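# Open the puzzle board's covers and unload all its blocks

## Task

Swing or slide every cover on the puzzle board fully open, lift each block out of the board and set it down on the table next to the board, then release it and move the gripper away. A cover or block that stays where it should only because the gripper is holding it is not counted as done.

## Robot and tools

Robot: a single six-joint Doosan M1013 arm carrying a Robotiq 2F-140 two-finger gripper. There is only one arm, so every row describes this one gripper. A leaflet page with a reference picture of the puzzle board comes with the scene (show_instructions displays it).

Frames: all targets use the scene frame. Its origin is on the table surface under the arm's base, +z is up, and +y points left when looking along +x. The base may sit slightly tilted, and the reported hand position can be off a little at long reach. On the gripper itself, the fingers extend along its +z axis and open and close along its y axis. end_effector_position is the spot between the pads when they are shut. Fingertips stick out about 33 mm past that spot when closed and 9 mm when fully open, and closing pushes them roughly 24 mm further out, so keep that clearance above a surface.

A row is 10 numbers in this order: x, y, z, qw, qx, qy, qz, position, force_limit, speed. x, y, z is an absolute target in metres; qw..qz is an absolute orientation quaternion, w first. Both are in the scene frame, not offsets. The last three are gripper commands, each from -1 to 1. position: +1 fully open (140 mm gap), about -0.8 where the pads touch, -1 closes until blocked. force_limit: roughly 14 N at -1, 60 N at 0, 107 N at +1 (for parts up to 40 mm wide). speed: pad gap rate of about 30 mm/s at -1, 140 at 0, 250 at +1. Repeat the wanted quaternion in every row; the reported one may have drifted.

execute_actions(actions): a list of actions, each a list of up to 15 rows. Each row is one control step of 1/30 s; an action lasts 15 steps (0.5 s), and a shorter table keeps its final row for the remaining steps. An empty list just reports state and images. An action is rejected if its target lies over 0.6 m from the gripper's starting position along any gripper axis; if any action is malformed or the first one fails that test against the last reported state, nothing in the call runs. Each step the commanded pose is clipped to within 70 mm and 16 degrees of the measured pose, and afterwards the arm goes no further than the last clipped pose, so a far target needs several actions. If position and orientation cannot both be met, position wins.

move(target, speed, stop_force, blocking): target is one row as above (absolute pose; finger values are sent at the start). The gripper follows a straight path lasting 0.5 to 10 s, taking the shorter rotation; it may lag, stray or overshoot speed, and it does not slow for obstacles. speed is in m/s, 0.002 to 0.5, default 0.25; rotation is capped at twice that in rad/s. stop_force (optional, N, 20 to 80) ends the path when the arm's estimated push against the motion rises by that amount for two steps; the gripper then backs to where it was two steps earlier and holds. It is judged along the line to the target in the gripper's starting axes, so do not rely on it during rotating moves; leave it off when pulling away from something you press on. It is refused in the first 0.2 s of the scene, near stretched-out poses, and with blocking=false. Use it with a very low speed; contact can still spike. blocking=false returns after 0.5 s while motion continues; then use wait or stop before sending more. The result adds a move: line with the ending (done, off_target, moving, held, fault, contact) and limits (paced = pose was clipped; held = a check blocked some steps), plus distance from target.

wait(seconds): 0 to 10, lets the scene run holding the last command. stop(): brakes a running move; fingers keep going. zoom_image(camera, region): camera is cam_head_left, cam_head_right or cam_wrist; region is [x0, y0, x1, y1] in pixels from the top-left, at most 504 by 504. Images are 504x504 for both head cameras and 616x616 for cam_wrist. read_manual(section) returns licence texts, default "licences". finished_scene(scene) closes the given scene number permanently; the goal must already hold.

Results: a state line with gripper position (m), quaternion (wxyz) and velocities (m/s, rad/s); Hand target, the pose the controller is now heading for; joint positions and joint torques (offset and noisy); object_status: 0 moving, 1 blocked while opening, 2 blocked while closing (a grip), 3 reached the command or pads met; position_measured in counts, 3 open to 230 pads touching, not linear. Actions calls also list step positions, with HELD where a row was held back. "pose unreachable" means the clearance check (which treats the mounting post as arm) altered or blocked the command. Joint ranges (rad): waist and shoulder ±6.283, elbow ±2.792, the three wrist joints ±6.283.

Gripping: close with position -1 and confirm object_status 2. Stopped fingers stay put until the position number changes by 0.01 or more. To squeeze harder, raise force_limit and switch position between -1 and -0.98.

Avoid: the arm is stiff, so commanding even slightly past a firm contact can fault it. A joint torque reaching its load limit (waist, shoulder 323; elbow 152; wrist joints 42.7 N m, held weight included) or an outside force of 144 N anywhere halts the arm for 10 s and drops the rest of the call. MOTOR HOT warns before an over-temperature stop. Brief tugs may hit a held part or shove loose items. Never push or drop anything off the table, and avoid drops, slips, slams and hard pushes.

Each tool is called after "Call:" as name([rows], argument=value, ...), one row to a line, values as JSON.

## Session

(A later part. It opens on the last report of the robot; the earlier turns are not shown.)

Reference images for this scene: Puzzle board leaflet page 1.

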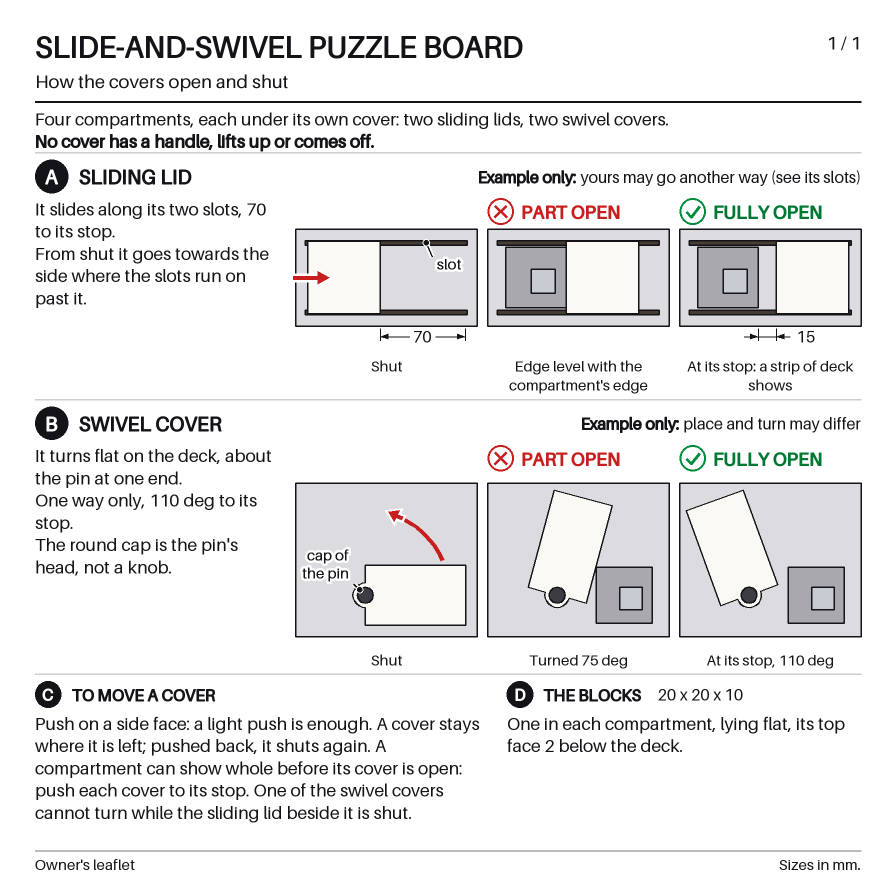

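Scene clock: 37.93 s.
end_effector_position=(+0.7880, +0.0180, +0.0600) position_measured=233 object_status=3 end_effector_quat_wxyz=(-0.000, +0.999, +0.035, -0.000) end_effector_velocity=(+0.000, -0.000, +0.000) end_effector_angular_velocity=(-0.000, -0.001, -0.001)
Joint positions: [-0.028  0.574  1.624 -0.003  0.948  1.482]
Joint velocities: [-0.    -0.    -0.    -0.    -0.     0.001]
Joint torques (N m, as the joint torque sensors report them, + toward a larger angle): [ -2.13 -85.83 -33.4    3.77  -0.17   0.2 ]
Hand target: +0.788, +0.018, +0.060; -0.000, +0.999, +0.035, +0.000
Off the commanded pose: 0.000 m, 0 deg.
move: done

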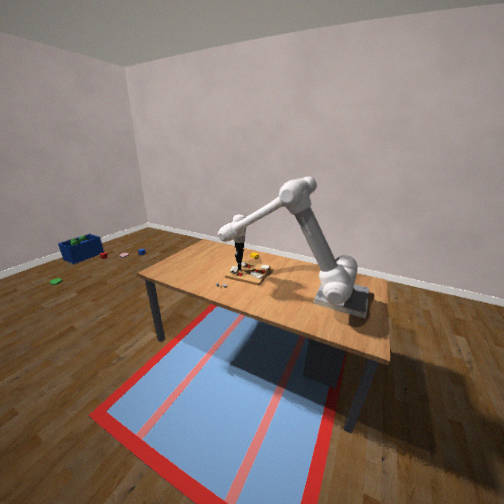

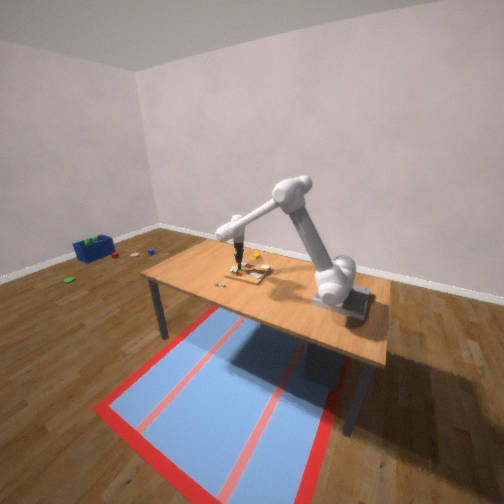

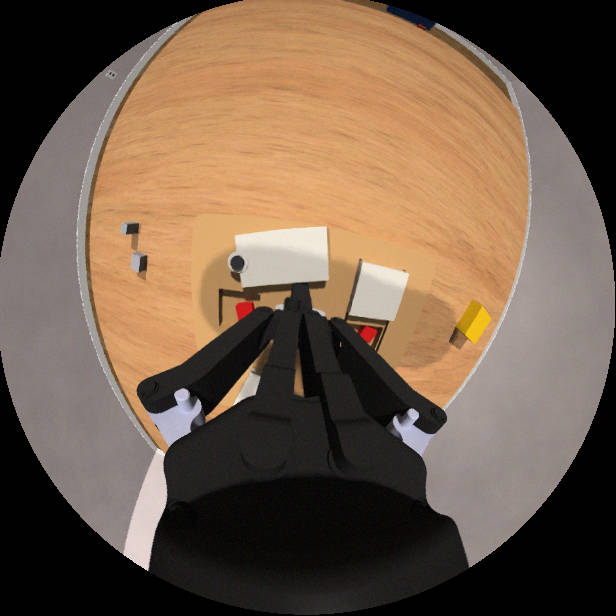

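Call:
move(target=[0.796,0.018,0.060,0,0.9994,0.035,0,-1,0,0], speed=0.02)

Call:
move(target=[0.75,0.03,0.060,0,0.9994,0.035,0,-1,0,0], speed=0.08)

Call:
move(target=[0.735,0.077,0.060,0,0.9994,0.035,0,-0.45,0,0], speed=0.08)

Call:
zoom_image(camera="cam_wrist", region=[240,200,370,330])

Scene clock: 38.80 s.
end_effector_position=(+0.7960, +0.0180, +0.0600) position_measured=233 object_status=3 end_effector_quat_wxyz=(+0.000, +0.999, +0.035, -0.000) end_effector_velocity=(+0.000, -0.000, +0.000) end_effector_angular_velocity=(+0.000, -0.000, -0.001)
Joint positions: [-0.028  0.584  1.606 -0.003  0.956  1.482]
Joint velocities: [-0.     0.    -0.     0.    -0.     0.001]
Joint torques (N m, as the joint torque sensors report them, + toward a larger angle): [ -0.84 -86.05 -36.51   3.99  -2.75   0.14]
Hand target: +0.796, +0.018, +0.060; -0.000, +0.999, +0.035, -0.000
Off the commanded pose: 0.000 m, 0 deg.
move: done

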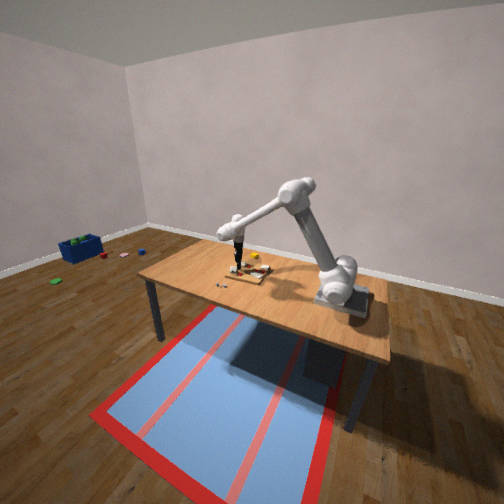

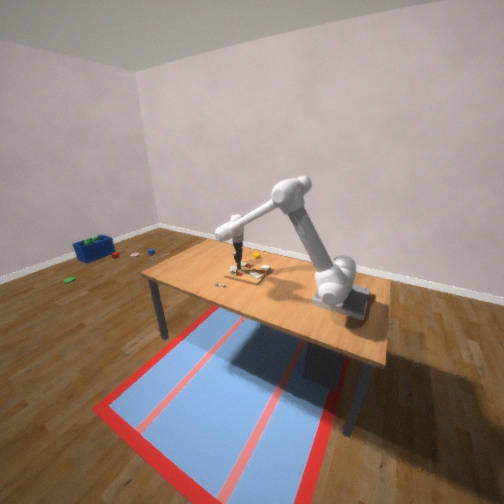

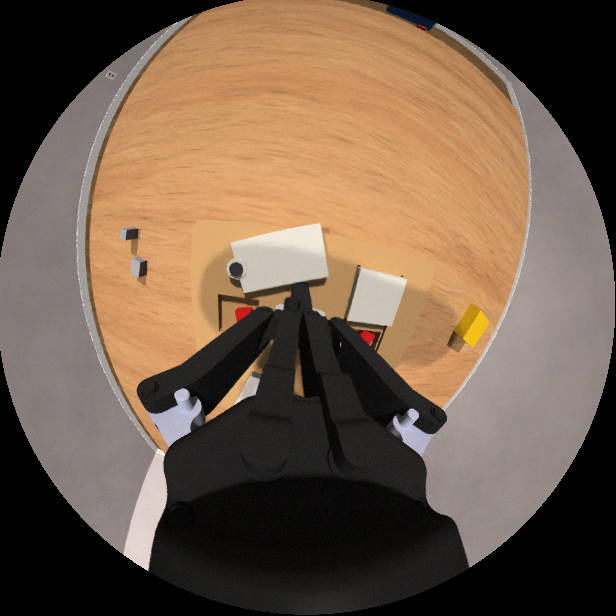

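Scene clock: 39.67 s.
end_effector_position=(+0.7500, +0.0300, +0.0600) position_measured=233 object_status=3 end_effector_quat_wxyz=(+0.000, +0.999, +0.035, -0.000) end_effector_velocity=(+0.001, +0.001, +0.001) end_effector_angular_velocity=(+0.000, -0.001, +0.002)
Joint positions: [-0.013  0.525  1.708 -0.003  0.913  1.497]
Joint velocities: [ 0.001  0.    -0.001  0.    -0.    -0.001]
Joint torques (N m, as the joint torque sensors report them, + toward a larger angle): [ -0.97 -81.19 -31.37   3.52   0.01   0.2 ]
Hand target: +0.750, +0.030, +0.060; +0.000, +0.999, +0.035, -0.000
Off the commanded pose: 0.000 m, 0 deg.
move: done

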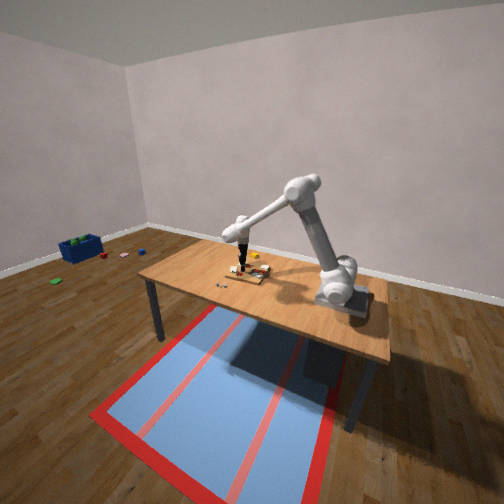

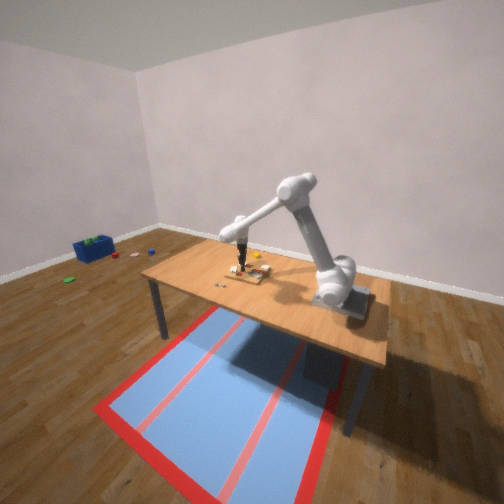

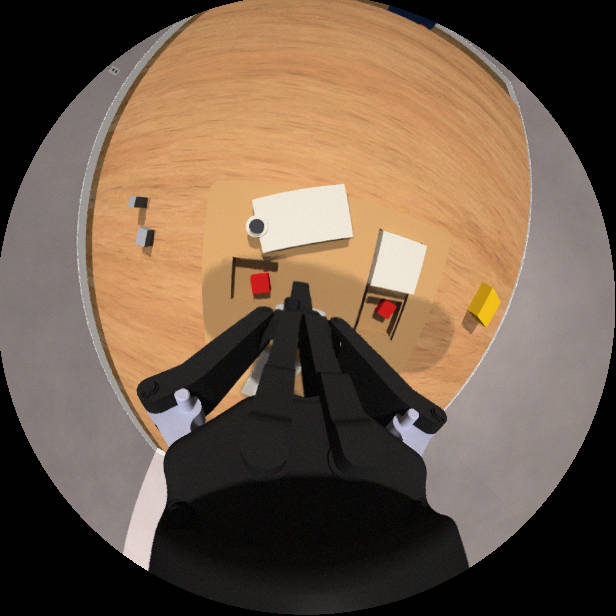

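Scene clock: 40.57 s.
end_effector_position=(+0.7350, +0.0770, +0.0600) position_measured=186 object_status=3 end_effector_quat_wxyz=(+0.000, +0.999, +0.035, +0.000) end_effector_velocity=(-0.001, -0.000, -0.000) end_effector_angular_velocity=(-0.000, +0.001, +0.001)
Joint positions: [ 0.05   0.51   1.734 -0.002  0.903  1.561]
Joint velocities: [-0.     0.     0.001  0.     0.    -0.001]
Joint torques (N m, as the joint torque sensors report them, + toward a larger angle): [ -2.05 -80.91 -31.17   3.29   0.16   0.22]
Hand target: +0.735, +0.077, +0.060; +0.000, +0.999, +0.035, -0.000
Off the commanded pose: 0.000 m, 0 deg.
move: done

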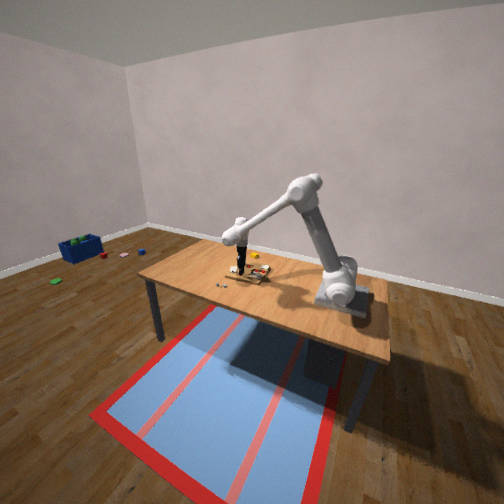

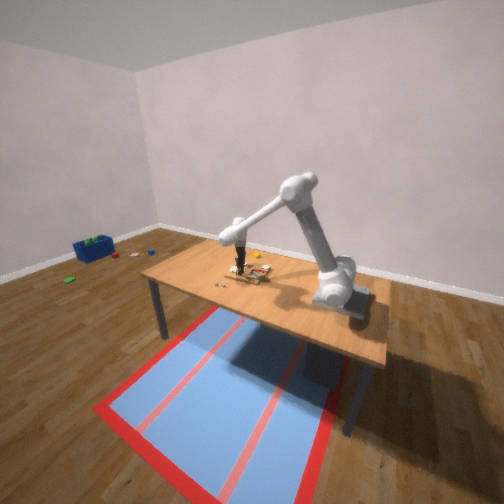

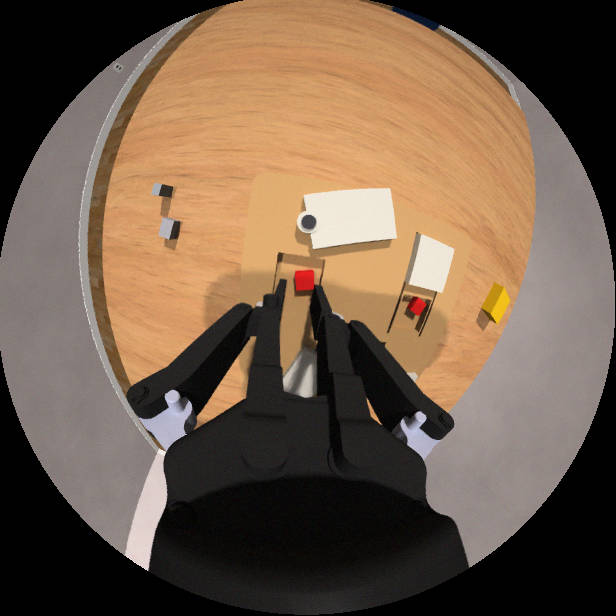

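Region (240, 200, 370, 330) of cam_wrist's 616x616 image, scaled by 3.877, with more detail than that image has.

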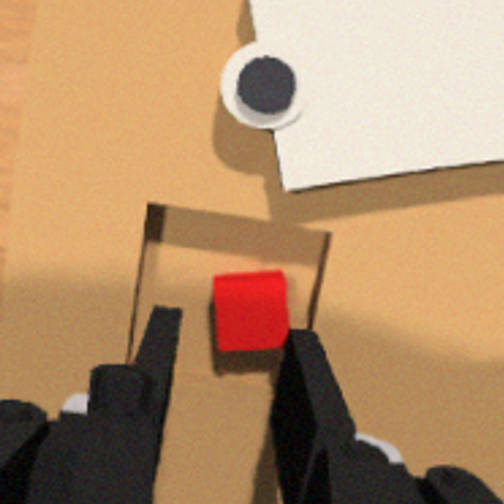

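Call:
move(target=[0.753,0.076,0.058,0,0.9994,0.035,0,-1,0,0], speed=0.04)

Call:
move(target=[0.753,0.076,0.0545,0,0.9994,0.035,0,-1,0,0], speed=0.004, stop_force=20)

Call:
move(target=[0.7525,0.082,0.0545,0,0.9994,0.035,0,-1,0,0], speed=0.01)

Call:
move(target=[0.7525,0.082,0.059,0,0.9994,0.035,0,-1,0,0], speed=0.02)

Call:
move(target=[0.7525,0.082,0.059,0,0.9994,0.035,0,-0.45,0,0])

Call:
zoom_image(camera="cam_wrist", region=[240,200,370,330])

Scene clock: 41.60 s.
end_effector_position=(+0.7530, +0.0760, +0.0580) position_measured=233 object_status=3 end_effector_quat_wxyz=(+0.000, +0.999, +0.035, -0.000) end_effector_velocity=(-0.001, +0.000, -0.000) end_effector_angular_velocity=(+0.000, +0.001, -0.001)
Joint positions: [ 0.048  0.535  1.696 -0.002  0.916  1.558]
Joint velocities: [ 0.    -0.     0.001  0.    -0.     0.001]
Joint torques (N m, as the joint torque sensors report them, + toward a larger angle): [ -2.31 -81.47 -31.33   3.51   0.18  -0.08]
Hand target: +0.753, +0.076, +0.058; -0.000, +0.999, +0.035, +0.000
Off the commanded pose: 0.000 m, 0 deg.
move: done

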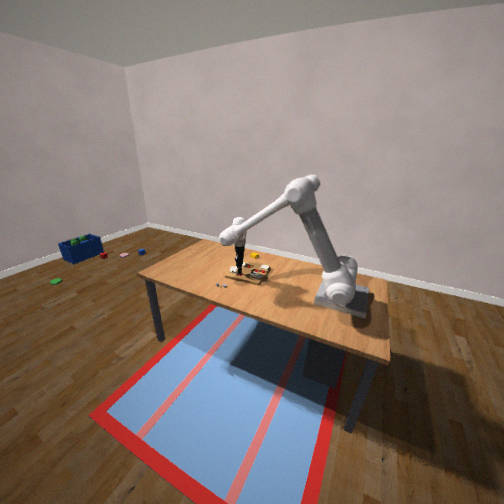

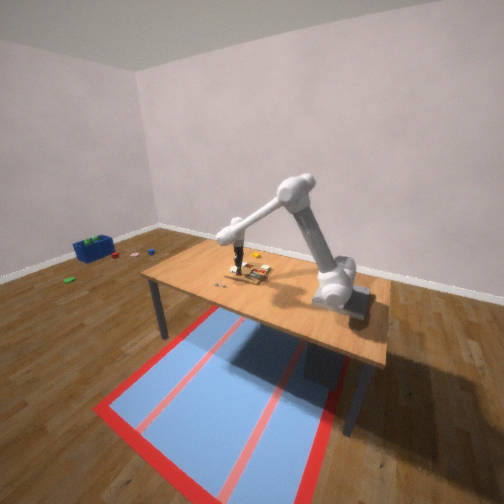

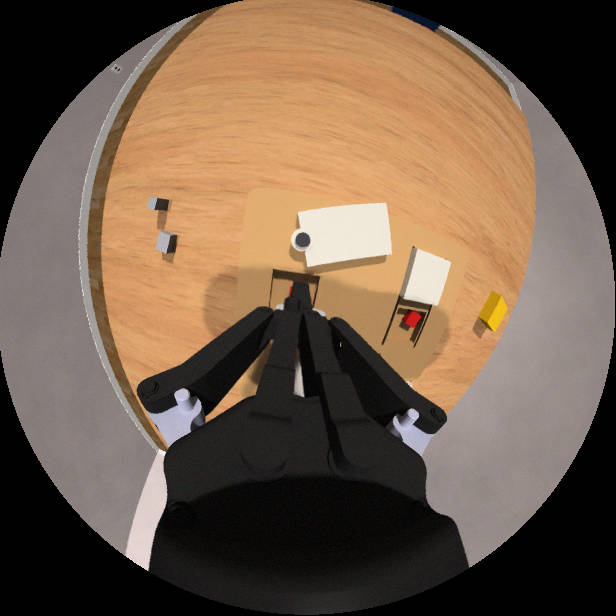

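Scene clock: 42.77 s.
end_effector_position=(+0.7530, +0.0760, +0.0547) position_measured=233 object_status=3 end_effector_quat_wxyz=(+0.000, +0.999, +0.035, +0.000) end_effector_velocity=(-0.000, +0.000, +0.001) end_effector_angular_velocity=(+0.000, +0.000, +0.000)
Joint positions: [ 0.048  0.538  1.698 -0.002  0.91   1.558]
Joint velocities: [ 0.001 -0.001 -0.001  0.     0.002  0.   ]
Joint torques (N m, as the joint torque sensors report them, + toward a larger angle): [ -3.28 -64.13 -22.82   3.22  -2.21  -0.11]
Hand target: +0.753, +0.076, +0.055; +0.000, +0.999, +0.035, +0.000
Off the commanded pose: 0.000 m, 0 deg.
move: contact

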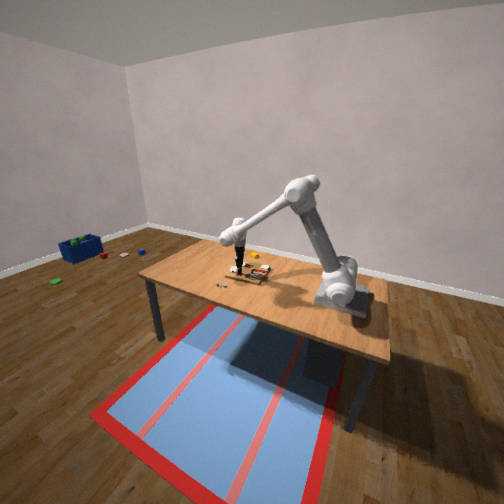

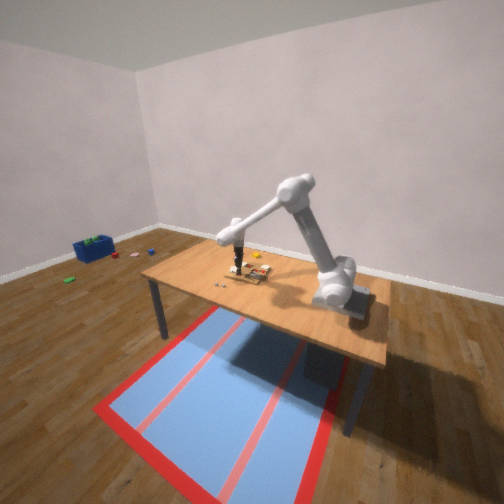

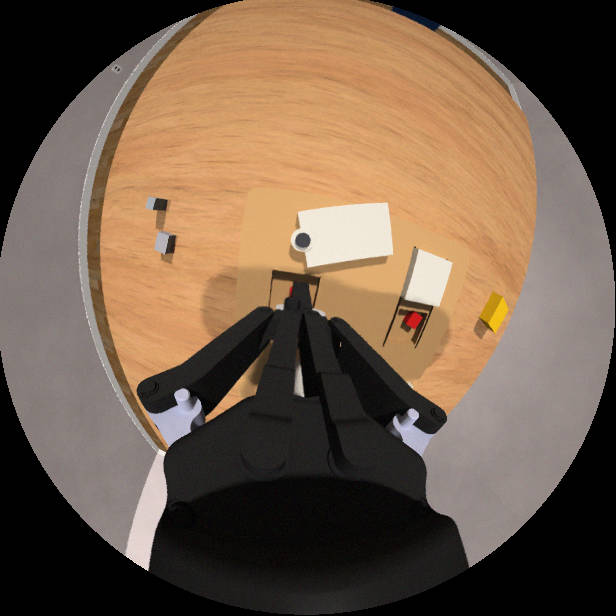

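Scene clock: 43.60 s.
end_effector_position=(+0.7525, +0.0820, +0.0545) position_measured=233 object_status=3 end_effector_quat_wxyz=(+0.000, +0.999, +0.035, +0.000) end_effector_velocity=(+0.001, +0.001, +0.001) end_effector_angular_velocity=(-0.000, -0.002, -0.001)
Joint positions: [ 0.056  0.538  1.698 -0.002  0.91   1.566]
Joint velocities: [ 0.001  0.    -0.002 -0.    -0.     0.002]
Joint torques (N m, as the joint torque sensors report them, + toward a larger angle): [ 11.93 -59.52 -15.77   8.37   0.17   0.16]
Hand target: +0.752, +0.082, +0.054; +0.000, +0.999, +0.035, -0.000
Off the commanded pose: 0.000 m, 0 deg.
move: done

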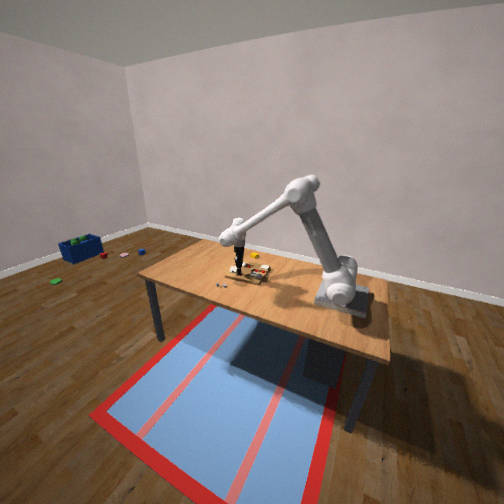

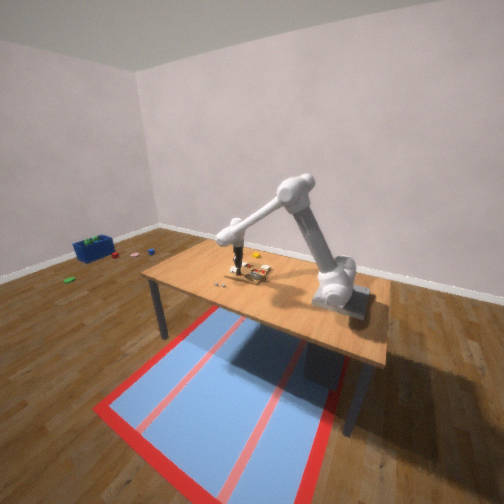

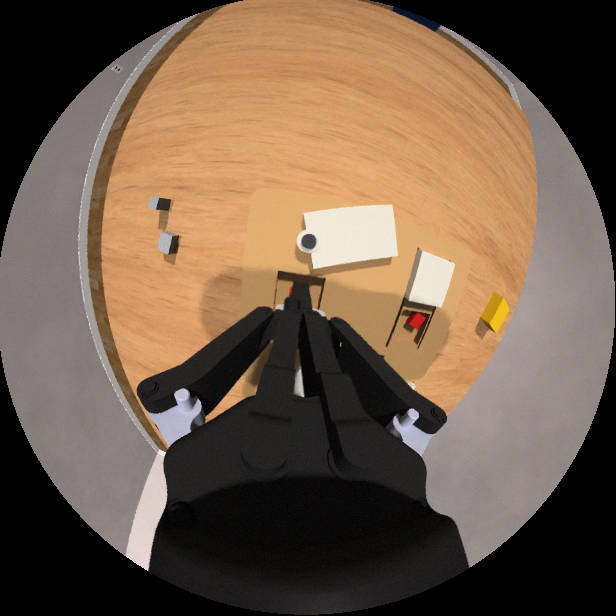

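Scene clock: 44.30 s.
end_effector_position=(+0.7525, +0.0821, +0.0590) position_measured=233 object_status=3 end_effector_quat_wxyz=(-0.000, +0.999, +0.035, +0.000) end_effector_velocity=(-0.000, +0.001, +0.000) end_effector_angular_velocity=(+0.000, +0.000, -0.000)
Joint positions: [ 0.056  0.534  1.695 -0.002  0.917  1.566]
Joint velocities: [ 0.001  0.    -0.     0.     0.     0.001]
Joint torques (N m, as the joint torque sensors report them, + toward a larger angle): [ -1.99 -82.35 -31.31   3.27  -0.11   0.23]
Hand target: +0.753, +0.082, +0.059; -0.000, +0.999, +0.035, -0.000
Off the commanded pose: 0.000 m, 0 deg.
move: done

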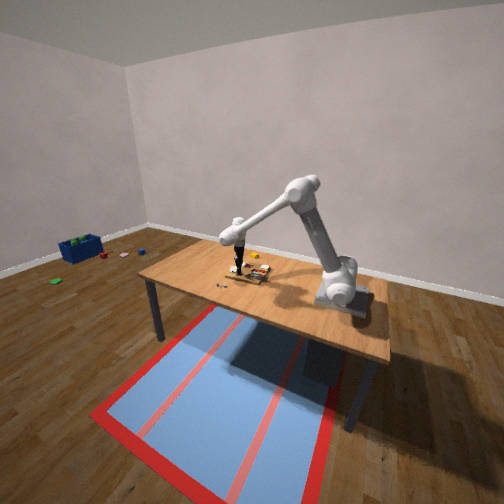

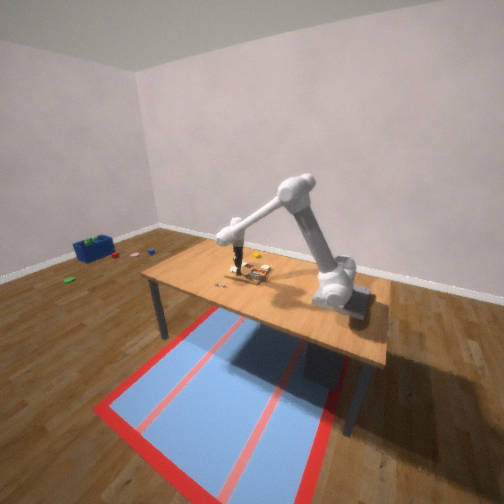

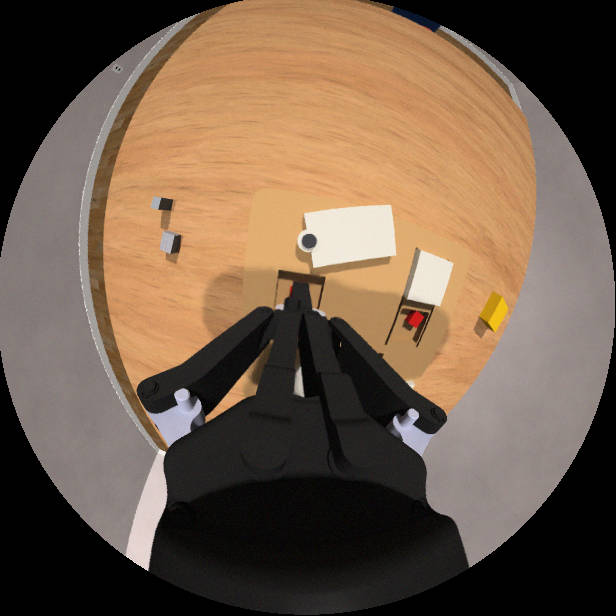

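Scene clock: 45.00 s.
end_effector_position=(+0.7525, +0.0820, +0.0590) position_measured=186 object_status=3 end_effector_quat_wxyz=(-0.000, +0.999, +0.035, +0.000) end_effector_velocity=(-0.000, -0.001, -0.000) end_effector_angular_velocity=(+0.000, +0.001, -0.001)
Joint positions: [ 0.056  0.534  1.695 -0.002  0.917  1.566]
Joint velocities: [-0.001 -0.     0.001  0.    -0.    -0.   ]
Joint torques (N m, as the joint torque sensors report them, + toward a larger angle): [ -4.38 -82.27 -30.97   3.74   0.19  -0.13]
Hand target: +0.753, +0.082, +0.059; -0.000, +0.999, +0.035, -0.000
Off the commanded pose: 0.000 m, 0 deg.
move: done

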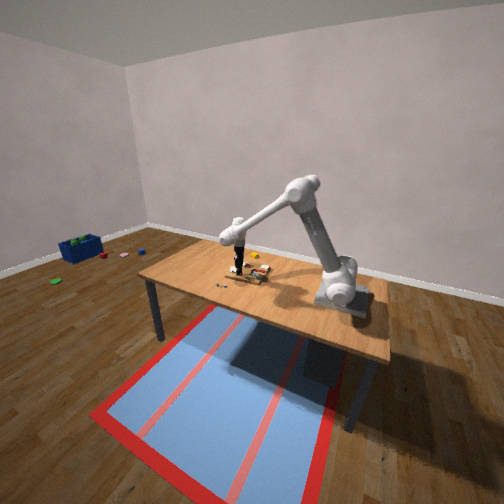

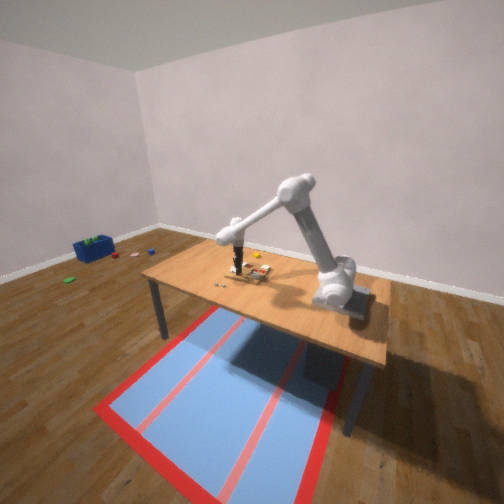

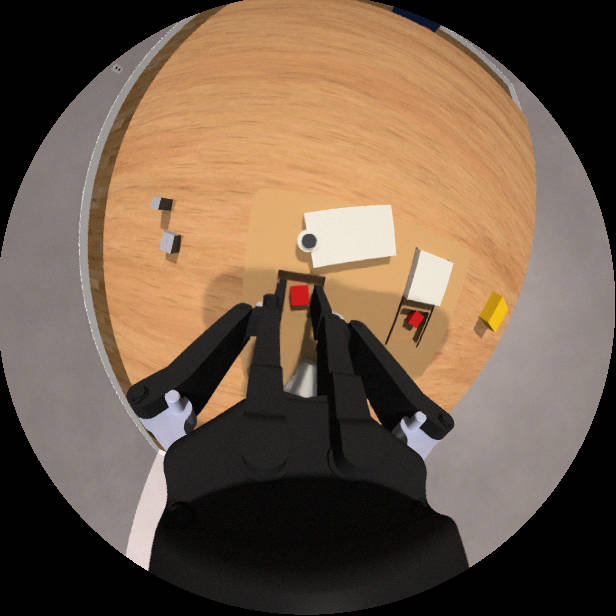

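Region (240, 200, 370, 330) of cam_wrist's 616x616 image, scaled by 3.877, with more detail than that image has.

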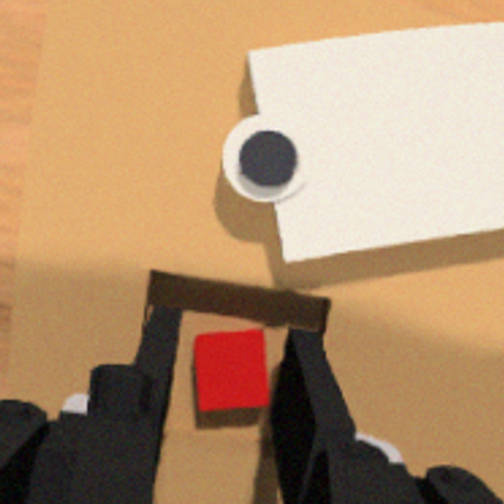

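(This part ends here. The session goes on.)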